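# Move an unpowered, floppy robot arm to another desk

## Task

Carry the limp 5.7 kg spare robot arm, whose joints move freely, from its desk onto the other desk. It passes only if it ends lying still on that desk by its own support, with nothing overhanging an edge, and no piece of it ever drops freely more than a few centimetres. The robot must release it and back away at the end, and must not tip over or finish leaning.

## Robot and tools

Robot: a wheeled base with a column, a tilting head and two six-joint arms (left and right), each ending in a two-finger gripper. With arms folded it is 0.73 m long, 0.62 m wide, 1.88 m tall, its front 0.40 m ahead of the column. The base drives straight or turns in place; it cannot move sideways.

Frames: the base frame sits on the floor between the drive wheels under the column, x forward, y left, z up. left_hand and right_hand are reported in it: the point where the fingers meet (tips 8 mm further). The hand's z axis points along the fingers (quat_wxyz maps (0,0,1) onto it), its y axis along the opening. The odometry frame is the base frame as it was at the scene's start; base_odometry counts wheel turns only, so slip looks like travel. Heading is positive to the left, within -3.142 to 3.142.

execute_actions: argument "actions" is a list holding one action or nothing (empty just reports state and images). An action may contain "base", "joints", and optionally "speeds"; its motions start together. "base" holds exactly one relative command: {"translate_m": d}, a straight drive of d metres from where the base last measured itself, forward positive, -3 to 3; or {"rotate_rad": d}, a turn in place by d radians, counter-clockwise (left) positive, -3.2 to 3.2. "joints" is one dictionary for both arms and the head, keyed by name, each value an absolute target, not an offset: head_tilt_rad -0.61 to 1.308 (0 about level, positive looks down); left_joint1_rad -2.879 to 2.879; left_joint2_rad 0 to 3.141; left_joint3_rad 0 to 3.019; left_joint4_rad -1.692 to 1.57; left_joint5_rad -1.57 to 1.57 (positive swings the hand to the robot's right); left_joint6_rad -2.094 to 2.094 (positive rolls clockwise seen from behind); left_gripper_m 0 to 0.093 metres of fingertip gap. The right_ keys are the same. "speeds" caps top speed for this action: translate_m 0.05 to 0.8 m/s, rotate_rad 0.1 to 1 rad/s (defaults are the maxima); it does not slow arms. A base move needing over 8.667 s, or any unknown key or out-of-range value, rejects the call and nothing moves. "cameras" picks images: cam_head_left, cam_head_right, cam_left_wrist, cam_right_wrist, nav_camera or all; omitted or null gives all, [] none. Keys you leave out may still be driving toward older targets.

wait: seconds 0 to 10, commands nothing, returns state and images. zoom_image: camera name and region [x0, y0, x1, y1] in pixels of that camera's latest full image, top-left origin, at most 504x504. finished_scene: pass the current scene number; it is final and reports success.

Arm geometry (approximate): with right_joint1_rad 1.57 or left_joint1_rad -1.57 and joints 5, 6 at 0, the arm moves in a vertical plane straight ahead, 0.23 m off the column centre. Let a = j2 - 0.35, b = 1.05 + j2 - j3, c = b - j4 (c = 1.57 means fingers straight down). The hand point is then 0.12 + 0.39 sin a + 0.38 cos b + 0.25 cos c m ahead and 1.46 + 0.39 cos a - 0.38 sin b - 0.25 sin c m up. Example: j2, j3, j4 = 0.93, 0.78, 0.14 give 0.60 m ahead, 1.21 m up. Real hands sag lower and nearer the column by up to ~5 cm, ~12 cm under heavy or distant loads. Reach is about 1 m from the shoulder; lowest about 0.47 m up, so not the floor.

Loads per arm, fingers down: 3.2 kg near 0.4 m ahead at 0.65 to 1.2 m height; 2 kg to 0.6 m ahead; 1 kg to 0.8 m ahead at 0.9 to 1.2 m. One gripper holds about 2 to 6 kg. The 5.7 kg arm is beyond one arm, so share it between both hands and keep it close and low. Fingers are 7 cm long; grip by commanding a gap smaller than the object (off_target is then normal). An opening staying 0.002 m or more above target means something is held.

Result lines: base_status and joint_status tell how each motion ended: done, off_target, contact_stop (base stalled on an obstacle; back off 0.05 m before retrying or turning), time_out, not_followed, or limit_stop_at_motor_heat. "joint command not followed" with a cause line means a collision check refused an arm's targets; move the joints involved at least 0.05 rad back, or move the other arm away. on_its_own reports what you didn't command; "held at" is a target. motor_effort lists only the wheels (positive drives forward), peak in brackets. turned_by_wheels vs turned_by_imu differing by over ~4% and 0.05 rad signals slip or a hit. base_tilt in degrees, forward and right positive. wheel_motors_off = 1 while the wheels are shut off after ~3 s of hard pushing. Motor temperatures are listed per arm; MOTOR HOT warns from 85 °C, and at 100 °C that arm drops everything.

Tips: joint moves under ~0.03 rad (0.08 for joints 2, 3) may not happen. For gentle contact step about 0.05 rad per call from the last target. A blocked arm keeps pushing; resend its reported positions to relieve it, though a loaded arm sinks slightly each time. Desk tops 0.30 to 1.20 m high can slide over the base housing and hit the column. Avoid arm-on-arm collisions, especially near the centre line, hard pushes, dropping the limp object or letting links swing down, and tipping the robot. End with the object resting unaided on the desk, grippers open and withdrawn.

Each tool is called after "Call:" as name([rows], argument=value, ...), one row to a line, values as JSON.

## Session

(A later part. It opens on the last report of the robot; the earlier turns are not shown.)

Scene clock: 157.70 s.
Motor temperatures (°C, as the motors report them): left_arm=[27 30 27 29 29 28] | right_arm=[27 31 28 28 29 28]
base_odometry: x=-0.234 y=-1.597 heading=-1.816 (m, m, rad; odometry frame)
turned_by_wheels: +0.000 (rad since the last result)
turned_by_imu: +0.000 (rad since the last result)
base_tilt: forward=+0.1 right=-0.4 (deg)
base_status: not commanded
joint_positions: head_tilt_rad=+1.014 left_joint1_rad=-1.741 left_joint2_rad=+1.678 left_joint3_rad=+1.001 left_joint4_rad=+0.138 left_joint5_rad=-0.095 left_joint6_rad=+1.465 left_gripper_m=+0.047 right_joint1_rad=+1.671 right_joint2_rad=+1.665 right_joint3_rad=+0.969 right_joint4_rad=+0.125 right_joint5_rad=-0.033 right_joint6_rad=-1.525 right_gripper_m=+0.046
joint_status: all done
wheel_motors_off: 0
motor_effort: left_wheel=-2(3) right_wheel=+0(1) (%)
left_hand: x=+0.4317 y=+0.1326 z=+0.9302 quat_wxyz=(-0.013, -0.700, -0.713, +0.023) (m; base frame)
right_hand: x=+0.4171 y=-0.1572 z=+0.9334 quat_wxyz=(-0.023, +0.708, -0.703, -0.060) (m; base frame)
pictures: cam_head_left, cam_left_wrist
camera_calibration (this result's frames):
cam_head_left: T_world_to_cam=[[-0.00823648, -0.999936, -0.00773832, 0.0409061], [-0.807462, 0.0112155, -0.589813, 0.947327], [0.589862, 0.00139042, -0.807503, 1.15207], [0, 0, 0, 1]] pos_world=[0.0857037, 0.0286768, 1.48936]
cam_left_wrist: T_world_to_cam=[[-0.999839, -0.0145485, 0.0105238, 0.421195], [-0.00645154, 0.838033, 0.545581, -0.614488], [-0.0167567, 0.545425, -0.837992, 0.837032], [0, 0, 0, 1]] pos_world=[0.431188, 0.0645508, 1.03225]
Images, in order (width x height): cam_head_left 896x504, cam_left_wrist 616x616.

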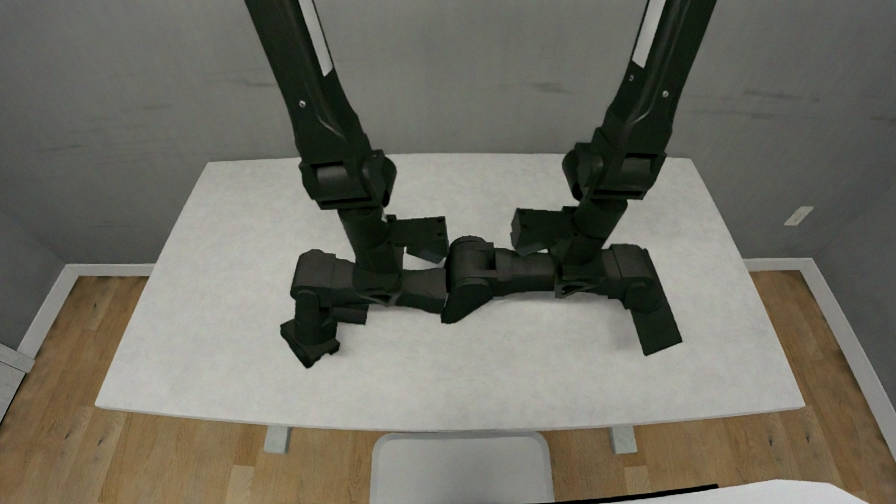

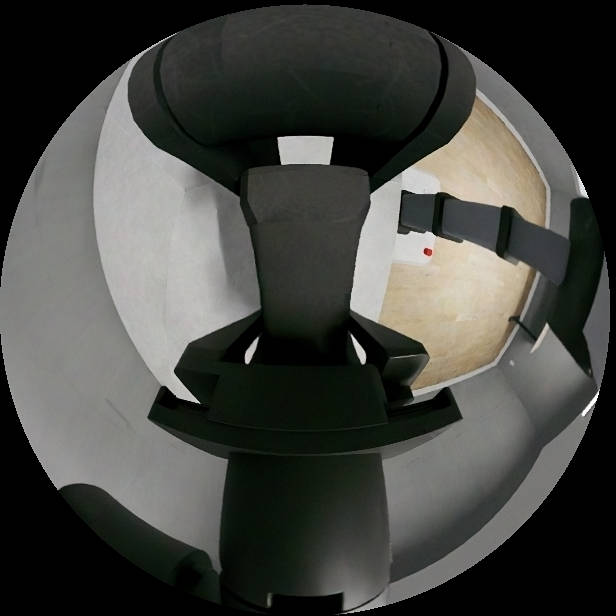

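Call:
execute_actions([
  {"joints":{"left_joint2_rad":1.46,"left_joint3_rad":0.88,"left_joint4_rad":0.08,"right_joint2_rad":1.46,"right_joint3_rad":0.87,"right_joint4_rad":0.09}},
], cameras=["cam_head_left"])

Call:
execute_actions([
  {"joints":{"left_joint2_rad":1.35,"left_joint3_rad":0.80,"left_joint4_rad":0.05,"right_joint2_rad":1.35,"right_joint3_rad":0.79,"right_joint4_rad":0.06}},
], cameras=["cam_head_left","cam_left_wrist","cam_right_wrist"])

Scene clock: 162.43 s.
Motor temperatures (°C, as the motors report them): left_arm=[27 31 27 29 29 28] | right_arm=[27 32 27 28 29 28]
base_odometry: x=-0.234 y=-1.597 heading=-1.816 (m, m, rad; odometry frame)
turned_by_wheels: +0.000 (rad since the last result)
turned_by_imu: +0.000 (rad since the last result)
base_tilt: forward=+0.2 right=-0.4 (deg)
base_status: not commanded
joint_positions: head_tilt_rad=+1.014 left_joint1_rad=-1.750 left_joint2_rad=+1.584 left_joint3_rad=+0.926 left_joint4_rad=+0.115 left_joint5_rad=-0.089 left_joint6_rad=+1.462 left_gripper_m=+0.047 right_joint1_rad=+1.680 right_joint2_rad=+1.549 right_joint3_rad=+0.883 right_joint4_rad=+0.094 right_joint5_rad=-0.041 right_joint6_rad=-1.519 right_gripper_m=+0.046
joint_status: all done
wheel_motors_off: 0
motor_effort: left_wheel=-2(2) right_wheel=+1(1) (%)
left_hand: x=+0.4280 y=+0.1312 z=+0.9645 quat_wxyz=(-0.016, -0.701, -0.712, +0.029) (m; base frame)
right_hand: x=+0.4147 y=-0.1542 z=+0.9746 quat_wxyz=(-0.028, +0.707, -0.704, -0.066) (m; base frame)
pictures: cam_head_left
camera_calibration (this result's frames):
cam_head_left: T_world_to_cam=[[-0.00823645, -0.999936, -0.00773834, 0.0409061], [-0.80746, 0.0112155, -0.589815, 0.947331], [0.589865, 0.00139042, -0.807501, 1.15207], [0, 0, 0, 1]] pos_world=[0.0857038, 0.0286768, 1.48936]
Images, in order (width x height): cam_head_left 896x504.

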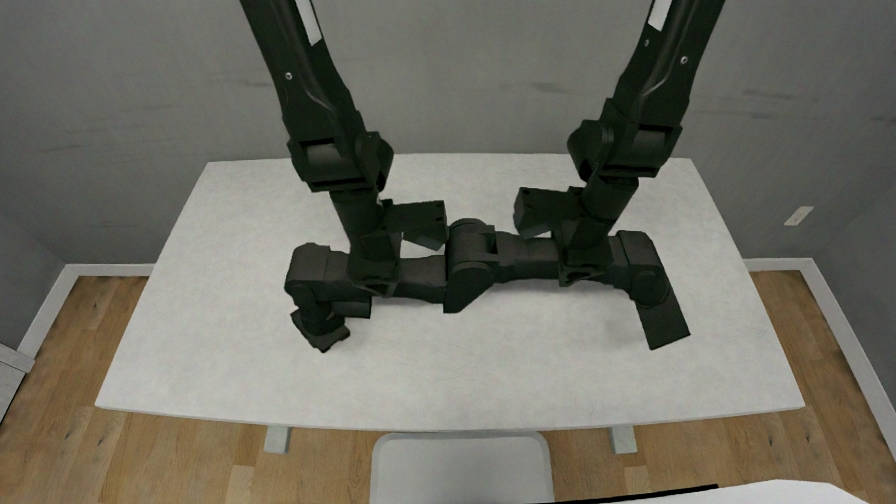

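Scene clock: 163.47 s.
Motor temperatures (°C, as the motors report them): left_arm=[27 31 27 29 29 28] | right_arm=[27 32 27 28 30 28]
base_odometry: x=-0.234 y=-1.597 heading=-1.816 (m, m, rad; odometry frame)
turned_by_wheels: +0.000 (rad since the last result)
turned_by_imu: +0.000 (rad since the last result)
base_tilt: forward=+0.1 right=-0.4 (deg)
base_status: not commanded
joint_positions: head_tilt_rad=+1.014 left_joint1_rad=-1.761 left_joint2_rad=+1.467 left_joint3_rad=+0.840 left_joint4_rad=+0.085 left_joint5_rad=-0.087 left_joint6_rad=+1.459 left_gripper_m=+0.047 right_joint1_rad=+1.688 right_joint2_rad=+1.436 right_joint3_rad=+0.801 right_joint4_rad=+0.064 right_joint5_rad=-0.048 right_joint6_rad=-1.512 right_gripper_m=+0.046
joint_status: all done
wheel_motors_off: 0
motor_effort: left_wheel=-1(3) right_wheel=+1(2) (%)
left_hand: x=+0.4221 y=+0.1318 z=+1.0048 quat_wxyz=(-0.020, -0.701, -0.712, +0.033) (m; base frame)
right_hand: x=+0.4084 y=-0.1528 z=+1.0131 quat_wxyz=(-0.033, +0.705, -0.704, -0.071) (m; base frame)
pictures: cam_head_left, cam_left_wrist, cam_right_wrist
camera_calibration (this result's frames):
cam_head_left: T_world_to_cam=[[-0.00823636, -0.999936, -0.00773844, 0.0409063], [-0.807453, 0.0112155, -0.589825, 0.947346], [0.589874, 0.00139042, -0.807494, 1.15206], [0, 0, 0, 1]] pos_world=[0.0857044, 0.0286768, 1.48937]
cam_left_wrist: T_world_to_cam=[[-0.999835, -0.0108445, 0.0145988, 0.406295], [-0.00156632, 0.85112, 0.524969, -0.637562], [-0.0181184, 0.52486, -0.850996, 0.916178], [0, 0, 0, 1]] pos_world=[0.421829, 0.0661828, 1.10843]
cam_right_wrist: T_world_to_cam=[[0.998547, 0.00592328, -0.0535535, -0.350248], [0.0303478, -0.88311, 0.468183, -0.621195], [-0.0445205, -0.469128, -0.882007, 0.961187], [0, 0, 0, 1]] pos_world=[0.411383, -0.0955892, 1.11985]
Images, in order (width x height): cam_head_left 896x504, cam_left_wrist 616x616, cam_right_wrist 616x616.

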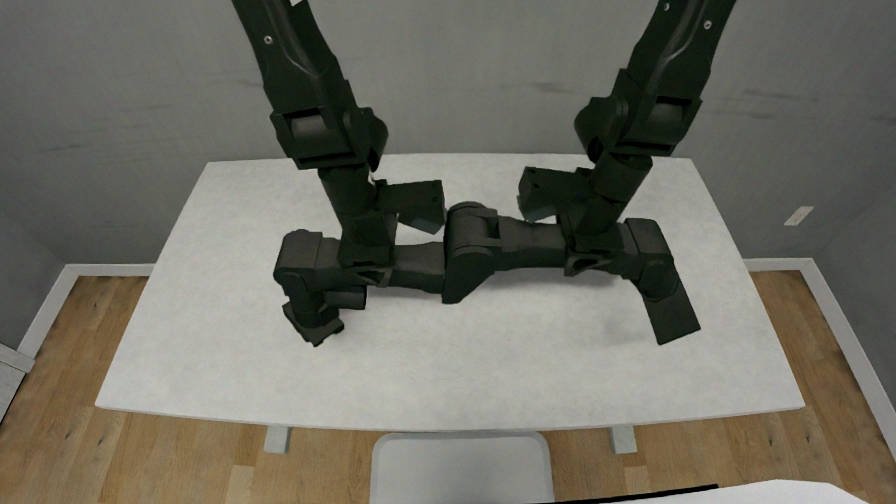

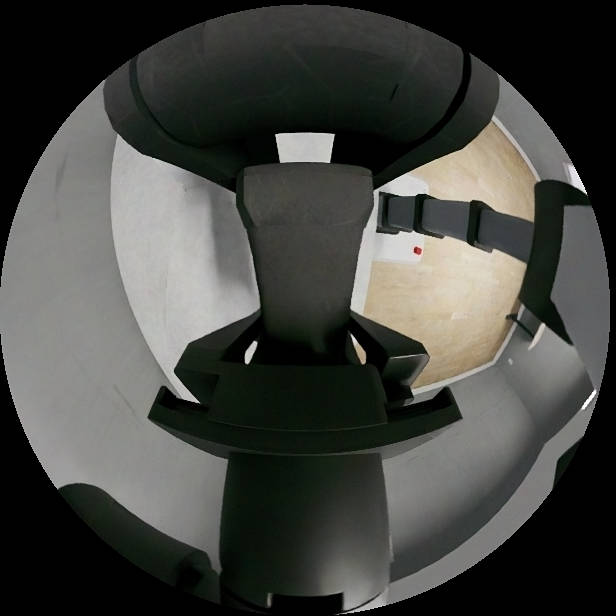

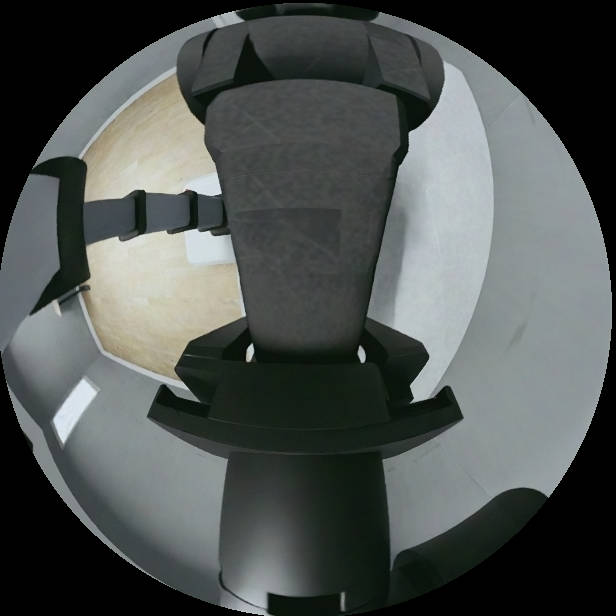

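Call:
execute_actions([
  {"joints":{"left_joint2_rad":1.25,"left_joint3_rad":0.73,"left_joint4_rad":0.02,"right_joint2_rad":1.25,"right_joint3_rad":0.72,"right_joint4_rad":0.03,"head_tilt_rad":0.9}},
], cameras=["cam_head_left"])

Call:
execute_actions([
  {"base":{"translate_m":-0.7},"speeds":{"translate_m":0.2}},
], cameras=["cam_head_left","nav_camera"])

Scene clock: 175.93 s.
Motor temperatures (°C, as the motors report them): left_arm=[27 32 27 29 31 28] | right_arm=[28 33 27 28 33 28]
base_odometry: x=-0.234 y=-1.597 heading=-1.816 (m, m, rad; odometry frame)
turned_by_wheels: +0.000 (rad since the last result)
turned_by_imu: +0.000 (rad since the last result)
base_tilt: forward=+0.1 right=-0.4 (deg)
base_status: not commanded
joint_positions: head_tilt_rad=+0.915 left_joint1_rad=-1.770 left_joint2_rad=+1.368 left_joint3_rad=+0.767 left_joint4_rad=+0.058 left_joint5_rad=-0.083 left_joint6_rad=+1.456 left_gripper_m=+0.047 right_joint1_rad=+1.696 right_joint2_rad=+1.336 right_joint3_rad=+0.730 right_joint4_rad=+0.036 right_joint5_rad=-0.047 right_joint6_rad=-1.506 right_gripper_m=+0.046
joint_status: all done
wheel_motors_off: 0
motor_effort: left_wheel=-1(2) right_wheel=+1(2) (%)
left_hand: x=+0.4138 y=+0.1322 z=+1.0378 quat_wxyz=(-0.024, -0.702, -0.711, +0.038) (m; base frame)
right_hand: x=+0.4002 y=-0.1525 z=+1.0456 quat_wxyz=(-0.035, +0.705, -0.705, -0.072) (m; base frame)
pictures: cam_head_left
camera_calibration (this result's frames):
cam_head_left: T_world_to_cam=[[-0.00743228, -0.999936, -0.00851366, 0.0420599], [-0.745288, 0.0112155, -0.666648, 1.06254], [0.666701, 0.00139042, -0.745324, 1.05248], [0, 0, 0, 1]] pos_world=[0.0905282, 0.0286768, 1.49314]
Images, in order (width x height): cam_head_left 896x504.

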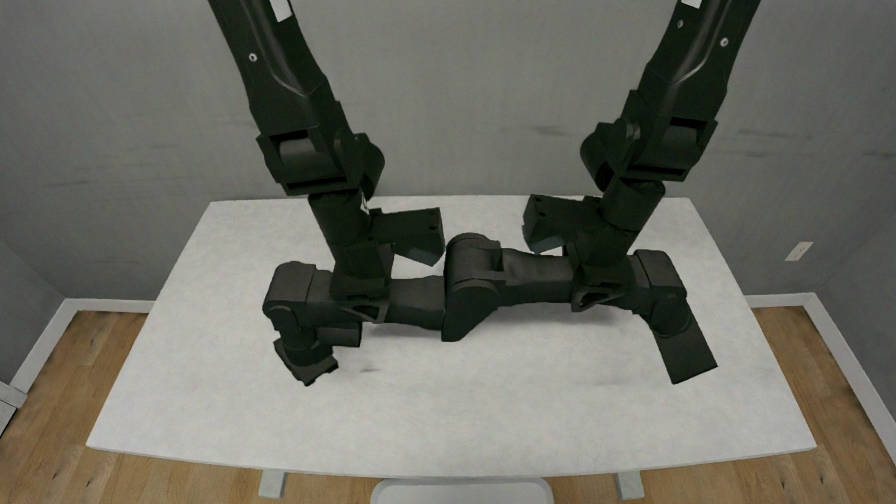

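Scene clock: 180.33 s.
Motor temperatures (°C, as the motors report them): left_arm=[27 33 27 29 31 28] | right_arm=[28 33 27 28 34 28]
base_odometry: x=-0.064 y=-0.918 heading=-1.816 (m, m, rad; odometry frame)
turned_by_wheels: +0.000 (rad since the last result)
turned_by_imu: +0.002 (rad since the last result)
base_tilt: forward=+0.1 right=-0.3 (deg)
base_status: done
joint_positions: head_tilt_rad=+0.914 left_joint1_rad=-1.770 left_joint2_rad=+1.366 left_joint3_rad=+0.761 left_joint4_rad=+0.052 left_joint5_rad=-0.084 left_joint6_rad=+1.454 left_gripper_m=+0.047 right_joint1_rad=+1.698 right_joint2_rad=+1.336 right_joint3_rad=+0.725 right_joint4_rad=+0.032 right_joint5_rad=-0.048 right_joint6_rad=-1.504 right_gripper_m=+0.046
joint_status: not commanded
wheel_motors_off: 0
motor_effort: left_wheel=+0(37) right_wheel=+0(34) (%)
left_hand: x=+0.4092 y=+0.1329 z=+1.0385 quat_wxyz=(-0.019, -0.702, -0.711, +0.041) (m; base frame)
right_hand: x=+0.3964 y=-0.1518 z=+1.0461 quat_wxyz=(-0.033, +0.704, -0.705, -0.076) (m; base frame)
pictures: cam_head_left, nav_camera
camera_calibration (this result's frames):
cam_head_left: T_world_to_cam=[[-0.0074245, -0.999936, -0.00852044, 0.0420699], [-0.74468, 0.0112155, -0.667328, 1.06356], [0.667381, 0.00139042, -0.744715, 1.0515], [0, 0, 0, 1]] pos_world=[0.090571, 0.0286768, 1.49317]
Images, in order (width x height): cam_head_left 896x504, nav_camera 896x504.

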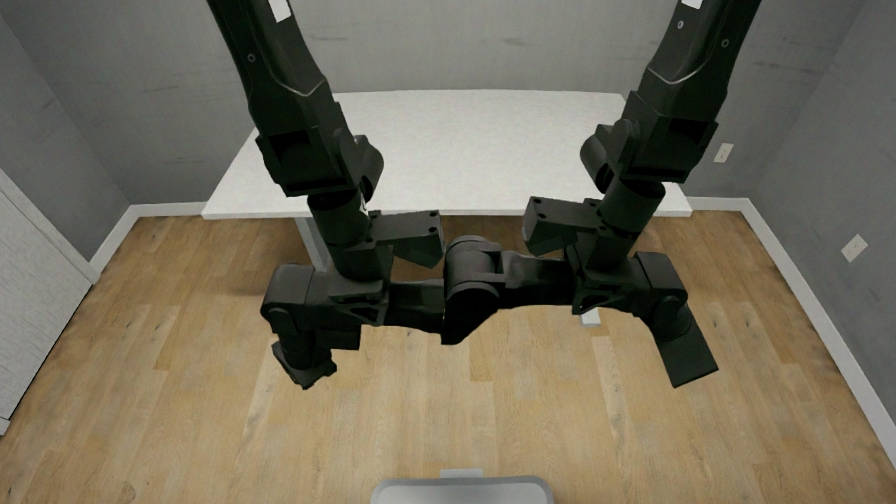

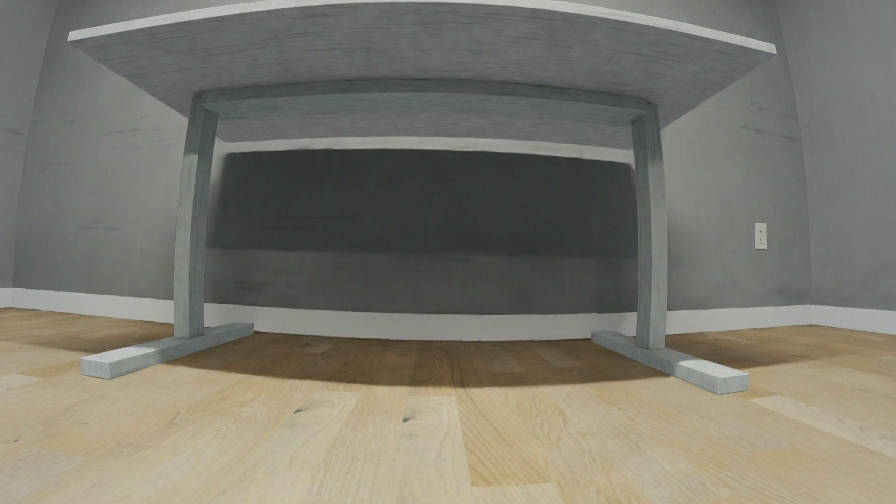

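Call:
execute_actions([
  {"base":{"rotate_rad":2.92},"speeds":{"rotate_rad":0.45}},
], cameras=["cam_head_left","nav_camera"])

Scene clock: 190.30 s.
Motor temperatures (°C, as the motors report them): left_arm=[27 33 27 29 32 28] | right_arm=[28 33 27 28 35 28]
base_odometry: x=-0.064 y=-0.918 heading=+1.104 (m, m, rad; odometry frame)
turned_by_wheels: +2.920 (rad since the last result)
turned_by_imu: +2.952 (rad since the last result)
base_tilt: forward=+0.1 right=-0.4 (deg)
base_status: done
joint_positions: head_tilt_rad=+0.914 left_joint1_rad=-1.771 left_joint2_rad=+1.366 left_joint3_rad=+0.761 left_joint4_rad=+0.052 left_joint5_rad=-0.087 left_joint6_rad=+1.452 left_gripper_m=+0.047 right_joint1_rad=+1.698 right_joint2_rad=+1.336 right_joint3_rad=+0.726 right_joint4_rad=+0.032 right_joint5_rad=-0.047 right_joint6_rad=-1.506 right_gripper_m=+0.046
joint_status: not commanded
wheel_motors_off: 0
motor_effort: left_wheel=-1(35) right_wheel=+1(44) (%)
left_hand: x=+0.4095 y=+0.1329 z=+1.0385 quat_wxyz=(-0.019, -0.701, -0.712, +0.040) (m; base frame)
right_hand: x=+0.3968 y=-0.1515 z=+1.0461 quat_wxyz=(-0.033, +0.705, -0.704, -0.076) (m; base frame)
pictures: cam_head_left, nav_camera
camera_calibration (this result's frames):
cam_head_left: T_world_to_cam=[[-0.0074245, -0.999936, -0.00852044, 0.0420699], [-0.74468, 0.0112155, -0.667328, 1.06356], [0.667381, 0.00139042, -0.744715, 1.0515], [0, 0, 0, 1]] pos_world=[0.090571, 0.0286768, 1.49317]
Images, in order (width x height): cam_head_left 896x504, nav_camera 896x504.

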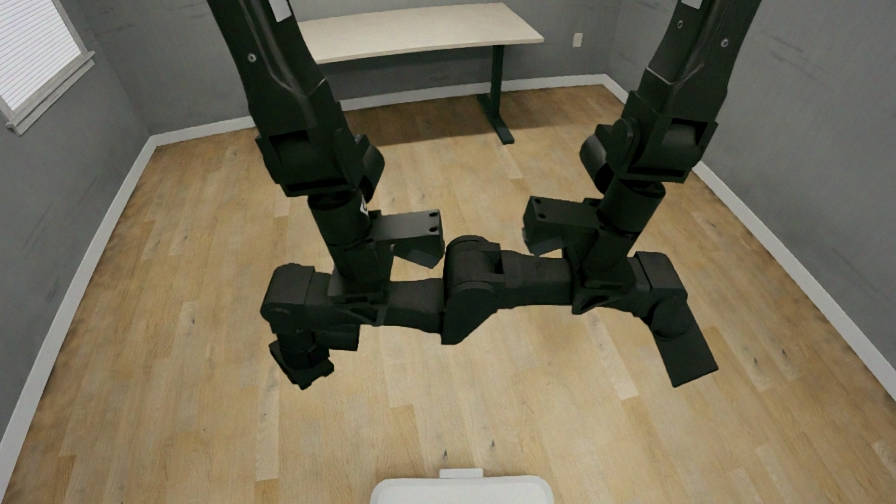

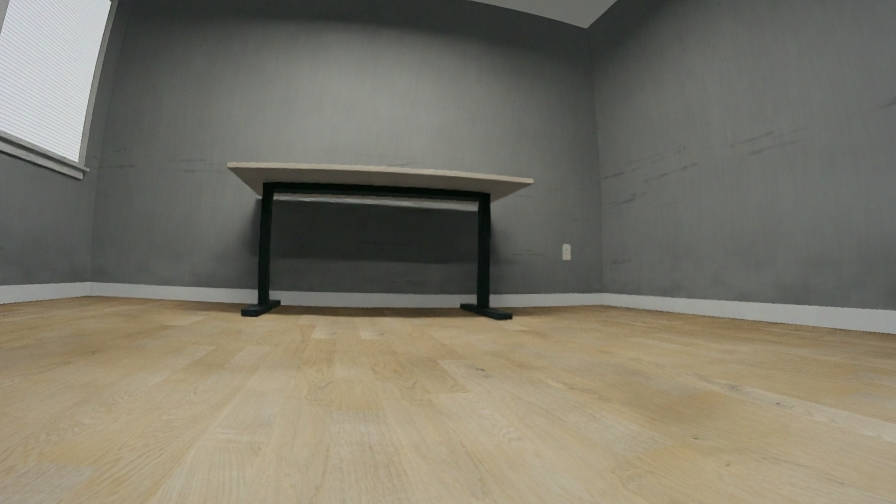

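Call:
execute_actions([
  {"base":{"rotate_rad":0.15},"speeds":{"rotate_rad":0.3}},
], cameras=[])

Call:
execute_actions([
  {"base":{"translate_m":1.1},"speeds":{"translate_m":0.25},"joints":{"head_tilt_rad":0.75}},
], cameras=["cam_head_left","nav_camera"])

Scene clock: 196.23 s.
Motor temperatures (°C, as the motors report them): left_arm=[27 33 27 29 32 28] | right_arm=[28 33 27 28 36 28]
base_odometry: x=-0.064 y=-0.918 heading=+1.253 (m, m, rad; odometry frame)
turned_by_wheels: +0.150 (rad since the last result)
turned_by_imu: +0.151 (rad since the last result)
base_tilt: forward=+0.1 right=-0.3 (deg)
base_status: done
joint_positions: head_tilt_rad=+0.914 left_joint1_rad=-1.771 left_joint2_rad=+1.366 left_joint3_rad=+0.761 left_joint4_rad=+0.052 left_joint5_rad=-0.087 left_joint6_rad=+1.452 left_gripper_m=+0.047 right_joint1_rad=+1.698 right_joint2_rad=+1.336 right_joint3_rad=+0.727 right_joint4_rad=+0.032 right_joint5_rad=-0.047 right_joint6_rad=-1.506 right_gripper_m=+0.046
joint_status: not commanded
wheel_motors_off: 0
motor_effort: left_wheel=-1(28) right_wheel=+2(26) (%)
left_hand: x=+0.4094 y=+0.1327 z=+1.0386 quat_wxyz=(-0.019, -0.701, -0.712, +0.040) (m; base frame)
right_hand: x=+0.3971 y=-0.1515 z=+1.0460 quat_wxyz=(-0.033, +0.705, -0.704, -0.075) (m; base frame)
pictures: none
No camera images: the call's "cameras" was empty. Leave "cameras" out to get every camera's image.

Scene clock: 201.50 s.
Motor temperatures (°C, as the motors report them): left_arm=[27 33 27 29 32 28] | right_arm=[28 33 27 28 36 29]
base_odometry: x=+0.279 y=+0.127 heading=+1.254 (m, m, rad; odometry frame)
turned_by_wheels: +0.001 (rad since the last result)
turned_by_imu: -0.003 (rad since the last result)
base_tilt: forward=+0.2 right=-0.5 (deg)
base_status: done
joint_positions: head_tilt_rad=+0.766 left_joint1_rad=-1.771 left_joint2_rad=+1.366 left_joint3_rad=+0.771 left_joint4_rad=+0.052 left_joint5_rad=-0.089 left_joint6_rad=+1.455 left_gripper_m=+0.047 right_joint1_rad=+1.697 right_joint2_rad=+1.335 right_joint3_rad=+0.735 right_joint4_rad=+0.032 right_joint5_rad=-0.046 right_joint6_rad=-1.506 right_gripper_m=+0.046
joint_status: all done
wheel_motors_off: 0
motor_effort: left_wheel=+1(48) right_wheel=-1(53) (%)
left_hand: x=+0.4160 y=+0.1323 z=+1.0384 quat_wxyz=(-0.023, -0.702, -0.711, +0.036) (m; base frame)
right_hand: x=+0.4024 y=-0.1519 z=+1.0458 quat_wxyz=(-0.036, +0.705, -0.705, -0.072) (m; base frame)
pictures: cam_head_left, nav_camera
camera_calibration (this result's frames):
cam_head_left: T_world_to_cam=[[-0.00608287, -0.999936, -0.0095247, 0.0435494], [-0.637807, 0.0112155, -0.770114, 1.21651], [0.770172, 0.00139042, -0.637835, 0.881769], [0, 0, 0, 1]] pos_world=[0.0970495, 0.0286768, 1.49969]
Images, in order (width x height): cam_head_left 896x504, nav_camera 896x504.

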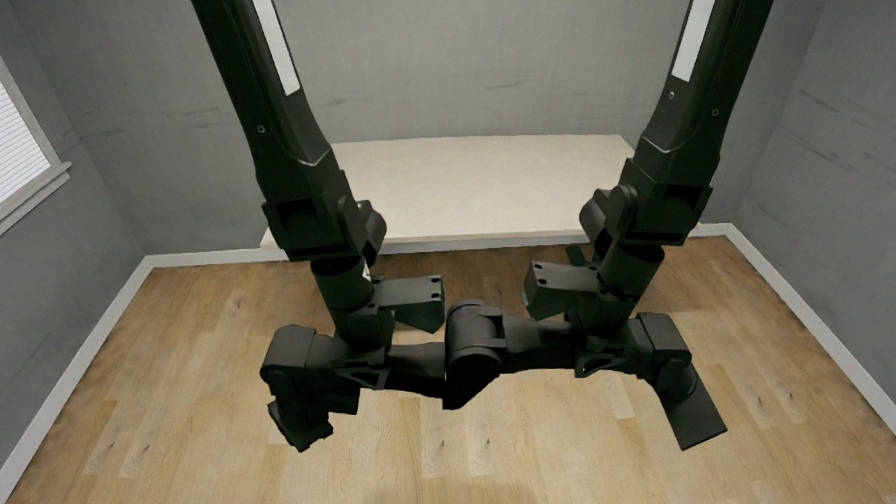

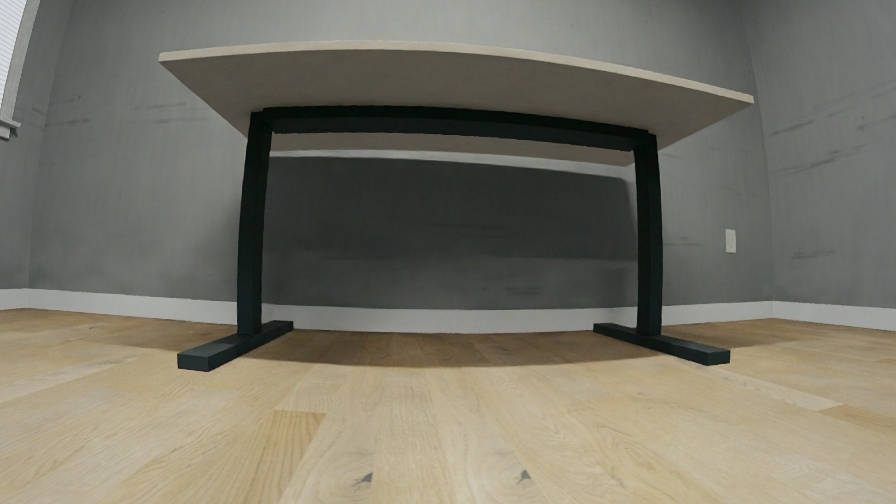

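Call:
execute_actions([
  {"base":{"rotate_rad":-0.3},"speeds":{"rotate_rad":0.4}},
], cameras=[])

Call:
execute_actions([
  {"base":{"translate_m":0.5},"speeds":{"translate_m":0.25}},
], cameras=[])

Call:
execute_actions([
  {"base":{"rotate_rad":0.39},"speeds":{"rotate_rad":0.4},"joints":{"head_tilt_rad":0.95}},
], cameras=["cam_head_left","nav_camera","cam_left_wrist"])

Scene clock: 213.07 s.
Motor temperatures (°C, as the motors report them): left_arm=[27 34 27 29 32 28] | right_arm=[28 34 27 28 37 29]
base_odometry: x=+0.279 y=+0.127 heading=+0.955 (m, m, rad; odometry frame)
turned_by_wheels: -0.299 (rad since the last result)
turned_by_imu: -0.300 (rad since the last result)
base_tilt: forward=+0.1 right=-0.4 (deg)
base_status: done
joint_positions: head_tilt_rad=+0.766 left_joint1_rad=-1.771 left_joint2_rad=+1.366 left_joint3_rad=+0.771 left_joint4_rad=+0.052 left_joint5_rad=-0.086 left_joint6_rad=+1.456 left_gripper_m=+0.047 right_joint1_rad=+1.696 right_joint2_rad=+1.335 right_joint3_rad=+0.734 right_joint4_rad=+0.032 right_joint5_rad=-0.048 right_joint6_rad=-1.506 right_gripper_m=+0.046
joint_status: not commanded
wheel_motors_off: 0
motor_effort: left_wheel=+0(38) right_wheel=-2(43) (%)
left_hand: x=+0.4158 y=+0.1322 z=+1.0384 quat_wxyz=(-0.023, -0.702, -0.711, +0.037) (m; base frame)
right_hand: x=+0.4021 y=-0.1524 z=+1.0458 quat_wxyz=(-0.036, +0.704, -0.705, -0.072) (m; base frame)
pictures: none
No camera images: the call's "cameras" was empty. Leave "cameras" out to get every camera's image.

Scene clock: 215.93 s.
Motor temperatures (°C, as the motors report them): left_arm=[27 34 27 29 33 28] | right_arm=[28 34 27 28 37 29]
base_odometry: x=+0.569 y=+0.535 heading=+0.954 (m, m, rad; odometry frame)
turned_by_wheels: -0.001 (rad since the last result)
turned_by_imu: -0.002 (rad since the last result)
base_tilt: forward=+0.1 right=-0.3 (deg)
base_status: done
joint_positions: head_tilt_rad=+0.765 left_joint1_rad=-1.771 left_joint2_rad=+1.365 left_joint3_rad=+0.771 left_joint4_rad=+0.051 left_joint5_rad=-0.089 left_joint6_rad=+1.456 left_gripper_m=+0.047 right_joint1_rad=+1.698 right_joint2_rad=+1.335 right_joint3_rad=+0.734 right_joint4_rad=+0.032 right_joint5_rad=-0.046 right_joint6_rad=-1.505 right_gripper_m=+0.046
joint_status: not commanded
wheel_motors_off: 0
motor_effort: left_wheel=-1(48) right_wheel=+1(49) (%)
left_hand: x=+0.4163 y=+0.1327 z=+1.0386 quat_wxyz=(-0.022, -0.702, -0.711, +0.036) (m; base frame)
right_hand: x=+0.4021 y=-0.1516 z=+1.0459 quat_wxyz=(-0.036, +0.705, -0.705, -0.072) (m; base frame)
pictures: none
No camera images: the call's "cameras" was empty. Leave "cameras" out to get every camera's image.

Scene clock: 217.67 s.
Motor temperatures (°C, as the motors report them): left_arm=[27 34 27 29 33 28] | right_arm=[28 34 27 28 38 29]
base_odometry: x=+0.569 y=+0.535 heading=+1.344 (m, m, rad; odometry frame)
turned_by_wheels: +0.390 (rad since the last result)
turned_by_imu: +0.391 (rad since the last result)
base_tilt: forward=+0.2 right=-0.4 (deg)
base_status: done
joint_positions: head_tilt_rad=+0.950 left_joint1_rad=-1.771 left_joint2_rad=+1.365 left_joint3_rad=+0.771 left_joint4_rad=+0.051 left_joint5_rad=-0.088 left_joint6_rad=+1.456 left_gripper_m=+0.047 right_joint1_rad=+1.697 right_joint2_rad=+1.335 right_joint3_rad=+0.734 right_joint4_rad=+0.032 right_joint5_rad=-0.047 right_joint6_rad=-1.505 right_gripper_m=+0.046
joint_status: all done
wheel_motors_off: 0
motor_effort: left_wheel=-3(44) right_wheel=+0(35) (%)
left_hand: x=+0.4163 y=+0.1325 z=+1.0387 quat_wxyz=(-0.023, -0.702, -0.711, +0.036) (m; base frame)
right_hand: x=+0.4019 y=-0.1517 z=+1.0459 quat_wxyz=(-0.036, +0.704, -0.705, -0.073) (m; base frame)
pictures: cam_head_left, cam_left_wrist, nav_camera
camera_calibration (this result's frames):
cam_head_left: T_world_to_cam=[[-0.00772896, -0.999936, -0.00824526, 0.0416614], [-0.768417, 0.0112155, -0.639851, 1.02243], [0.639903, 0.00139042, -0.768455, 1.08944], [0, 0, 0, 1]] pos_world=[0.0888441, 0.0286768, 1.49173]
cam_left_wrist: T_world_to_cam=[[-0.999865, -0.00791385, 0.0144063, 0.399758], [0.000693414, 0.855374, 0.518011, -0.650236], [-0.0164222, 0.517951, -0.855253, 0.949172], [0, 0, 0, 1]] pos_world=[0.415742, 0.0677339, 1.14285]
Images, in order (width x height): cam_head_left 896x504, cam_left_wrist 616x616, nav_camera 896x504.

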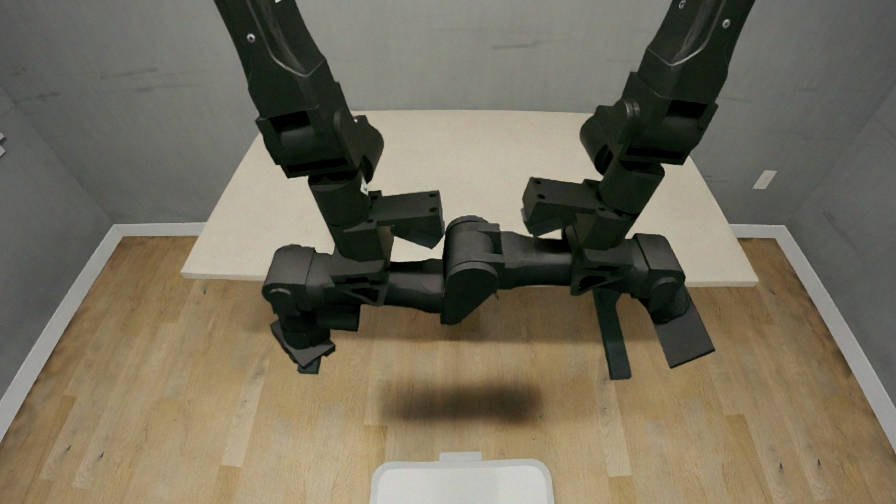

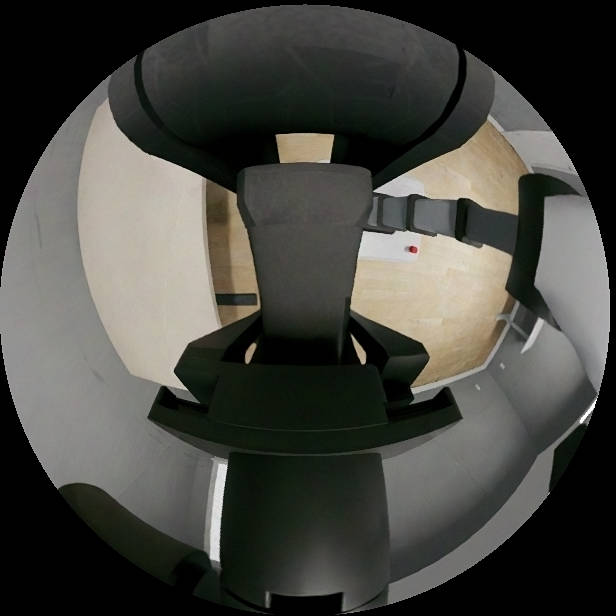

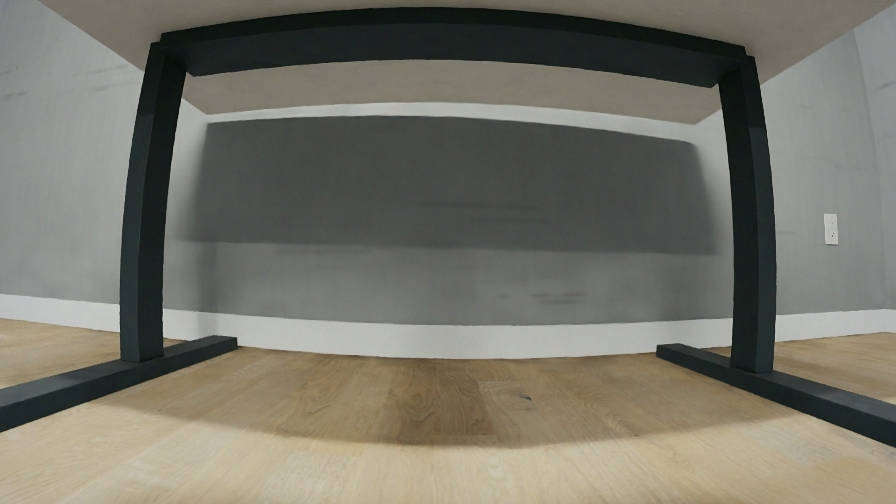

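Call:
execute_actions([
  {"base":{"translate_m":0.46},"speeds":{"translate_m":0.15},"joints":{"head_tilt_rad":1.05}},
])

Scene clock: 230.43 s.
Motor temperatures (°C, as the motors report them): left_arm=[27 34 27 29 33 29] | right_arm=[28 34 27 28 39 29]
base_odometry: x=+0.672 y=+0.984 heading=+1.344 (m, m, rad; odometry frame)
turned_by_wheels: +0.001 (rad since the last result)
turned_by_imu: -0.001 (rad since the last result)
base_tilt: forward=+0.1 right=-0.5 (deg)
base_status: done
joint_positions: head_tilt_rad=+1.050 left_joint1_rad=-1.771 left_joint2_rad=+1.365 left_joint3_rad=+0.771 left_joint4_rad=+0.051 left_joint5_rad=-0.089 left_joint6_rad=+1.456 left_gripper_m=+0.047 right_joint1_rad=+1.697 right_joint2_rad=+1.334 right_joint3_rad=+0.735 right_joint4_rad=+0.032 right_joint5_rad=-0.047 right_joint6_rad=-1.506 right_gripper_m=+0.046
joint_status: all done
wheel_motors_off: 0
motor_effort: left_wheel=+1(47) right_wheel=-2(50) (%)
left_hand: x=+0.4163 y=+0.1325 z=+1.0387 quat_wxyz=(-0.023, -0.702, -0.711, +0.036) (m; base frame)
right_hand: x=+0.4027 y=-0.1518 z=+1.0461 quat_wxyz=(-0.036, +0.705, -0.705, -0.072) (m; base frame)
pictures: cam_head_left, cam_head_right, cam_left_wrist, cam_right_wrist, nav_camera
camera_calibration (this result's frames):
cam_head_left: T_world_to_cam=[[-0.00850757, -0.999936, -0.00743925, 0.0404591], [-0.82801, 0.0112155, -0.560601, 0.903368], [0.560649, 0.00139042, -0.828053, 1.18518], [0, 0, 0, 1]] pos_world=[0.0838727, 0.0286768, 1.48812]
cam_head_right: T_world_to_cam=[[-0.0185507, -0.999825, -0.00244464, -0.0359771], [-0.822955, 0.0166576, -0.567862, 0.908806], [0.567803, -0.00852243, -0.82312, 1.17227], [0, 0, 0, 1]] pos_world=[0.0816188, -0.0411187, 1.48091]
cam_left_wrist: T_world_to_cam=[[-0.999862, -0.00829561, 0.0143957, 0.399825], [0.000367766, 0.855174, 0.518342, -0.65047], [-0.0166108, 0.518275, -0.855053, 0.948962], [0, 0, 0, 1]] pos_world=[0.415772, 0.0677585, 1.14282]
cam_right_wrist: T_world_to_cam=[[0.998669, 0.0040034, -0.0514187, -0.345315], [0.0273621, -0.886231, 0.462434, -0.628764], [-0.0437176, -0.463226, -0.885161, 0.994353], [0, 0, 0, 1]] pos_world=[0.40553, -0.0952382, 1.15317]
Images, in order (width x height): cam_head_left 896x504, cam_head_right 896x504, cam_left_wrist 616x616, cam_right_wrist 616x616, nav_camera 896x504.

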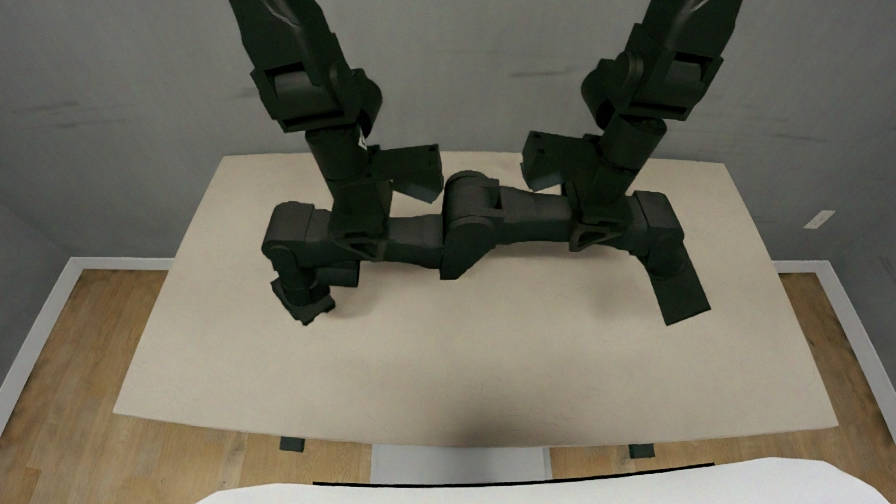

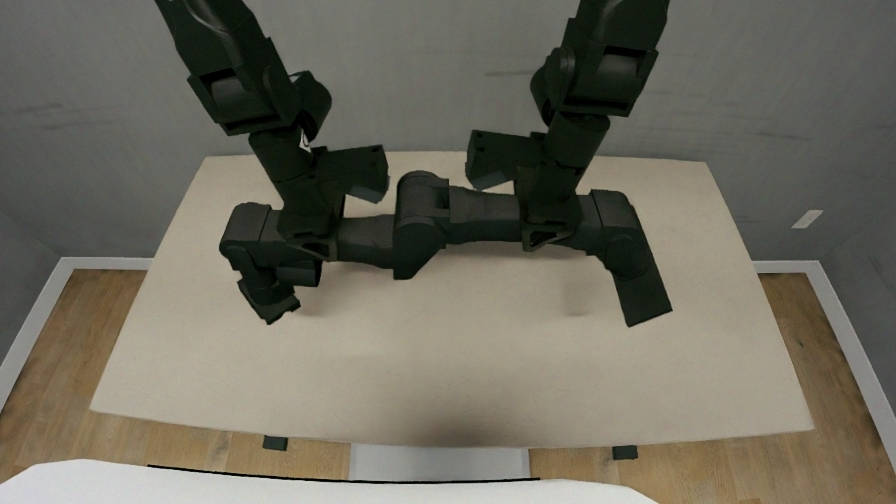

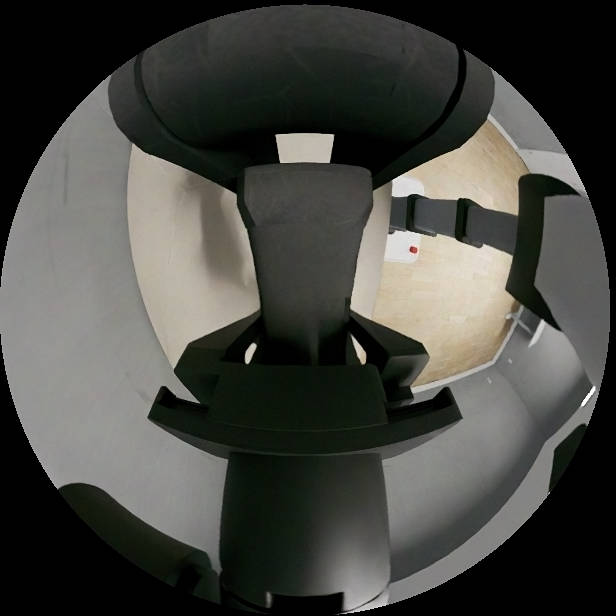

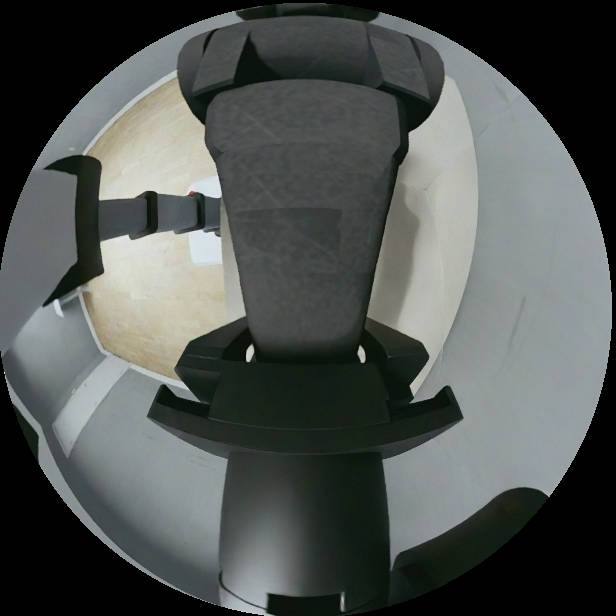

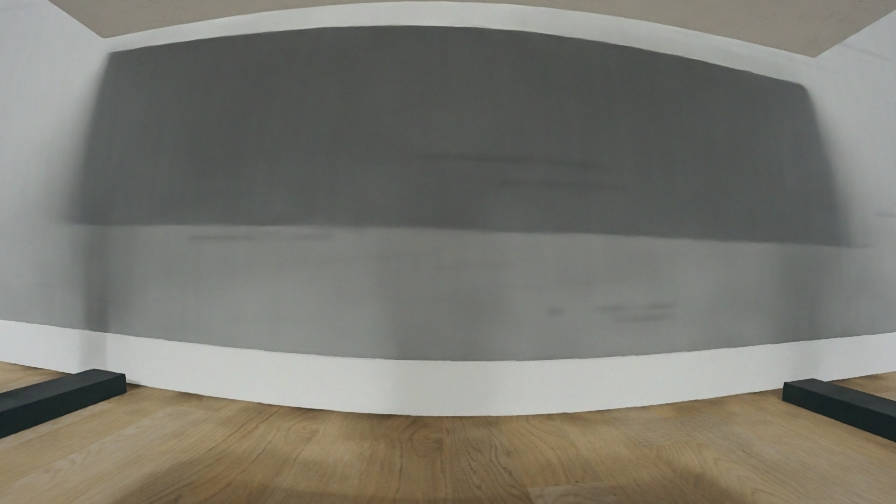

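Call:
zoom_image(camera="cam_head_left", region=[230, 170, 480, 350])

Call:
zoom_image(camera="cam_head_right", region=[480, 160, 730, 350])

Region (230, 170, 480, 350) of cam_head_left's 896x504 image, scaled by 2.016, with more detail than that image has; it fills the top 363 rows of this view, and the rest is white.

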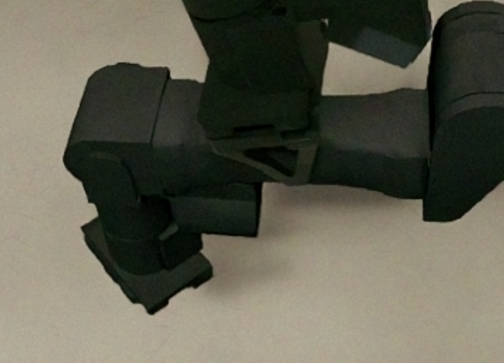

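Region (480, 160, 730, 350) of cam_head_right's 896x504 image, scaled by 2.016, with more detail than that image has; it fills the top 383 rows of this view, and the rest is white.

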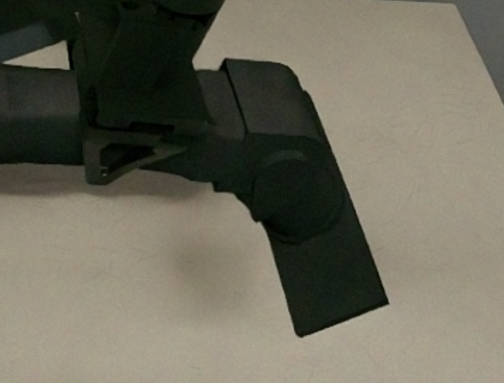

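Call:
execute_actions([
  {"joints":{"left_joint1_rad":-1.62,"left_joint5_rad":-0.043,"left_joint6_rad":1.547,"right_joint1_rad":1.72,"right_joint5_rad":0.087,"right_joint6_rad":-1.49},"base":{"rotate_rad":0.15},"speeds":{"rotate_rad":0.2}},
], cameras=["cam_head_left"])

Scene clock: 252.43 s.
Motor temperatures (°C, as the motors report them): left_arm=[27 35 27 29 33 29] | right_arm=[28 35 27 28 39 29]
base_odometry: x=+0.672 y=+0.984 heading=+1.493 (m, m, rad; odometry frame)
turned_by_wheels: +0.149 (rad since the last result)
turned_by_imu: +0.148 (rad since the last result)
base_tilt: forward=+0.1 right=-0.4 (deg)
base_status: done
joint_positions: head_tilt_rad=+1.050 left_joint1_rad=-1.689 left_joint2_rad=+1.361 left_joint3_rad=+0.767 left_joint4_rad=+0.051 left_joint5_rad=+0.007 left_joint6_rad=+1.513 left_gripper_m=+0.047 right_joint1_rad=+1.784 right_joint2_rad=+1.340 right_joint3_rad=+0.738 right_joint4_rad=+0.032 right_joint5_rad=+0.060 right_joint6_rad=-1.450 right_gripper_m=+0.046
joint_status: left_joint1_rad time_out (moved +0.081 of +0.151); left_joint5_rad time_out (moved +0.096 of +0.046); right_joint1_rad time_out (moved +0.087 of +0.023); right_joint6_rad time_out (moved +0.056 of +0.016); the others done
wheel_motors_off: 0
on_its_own: left_joint1_rad reads -1.689 and still pushes toward -1.620 since a time_out; left_joint5_rad reads +0.007 and still pushes toward -0.043 since a time_out; right_joint1_rad reads +1.784 and still pushes toward +1.720 since a time_out; right_joint6_rad reads -1.450 and still pushes toward -1.490 since a time_out
motor_effort: left_wheel=-1(45) right_wheel=-1(40) (%)
left_hand: x=+0.4166 y=+0.1598 z=+1.0357 quat_wxyz=(-0.030, -0.707, -0.705, +0.047) (m; base frame)
right_hand: x=+0.4002 y=-0.1251 z=+1.0484 quat_wxyz=(-0.024, +0.703, -0.709, -0.060) (m; base frame)
pictures: cam_head_left
camera_calibration (this result's frames):
cam_head_left: T_world_to_cam=[[-0.00850757, -0.999936, -0.00743924, 0.0404591], [-0.82801, 0.0112155, -0.560601, 0.903368], [0.560648, 0.00139042, -0.828053, 1.18518], [0, 0, 0, 1]] pos_world=[0.0838726, 0.0286768, 1.48812]
Images, in order (width x height): cam_head_left 896x504.

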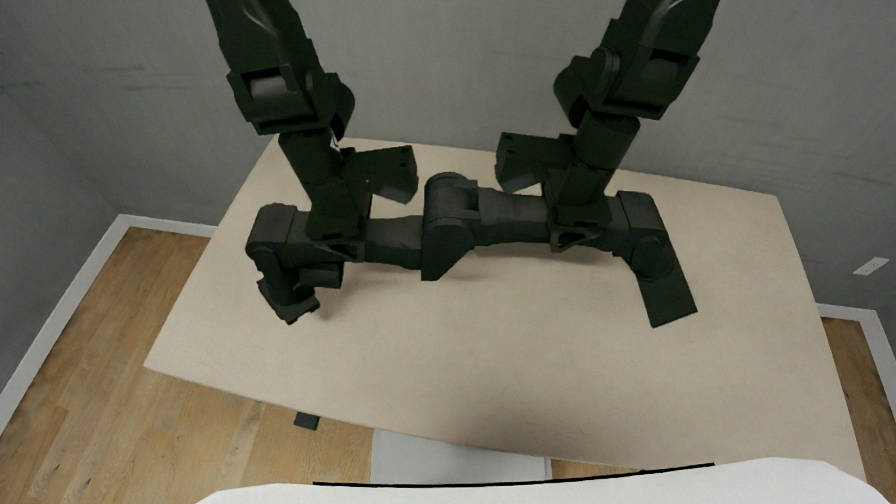

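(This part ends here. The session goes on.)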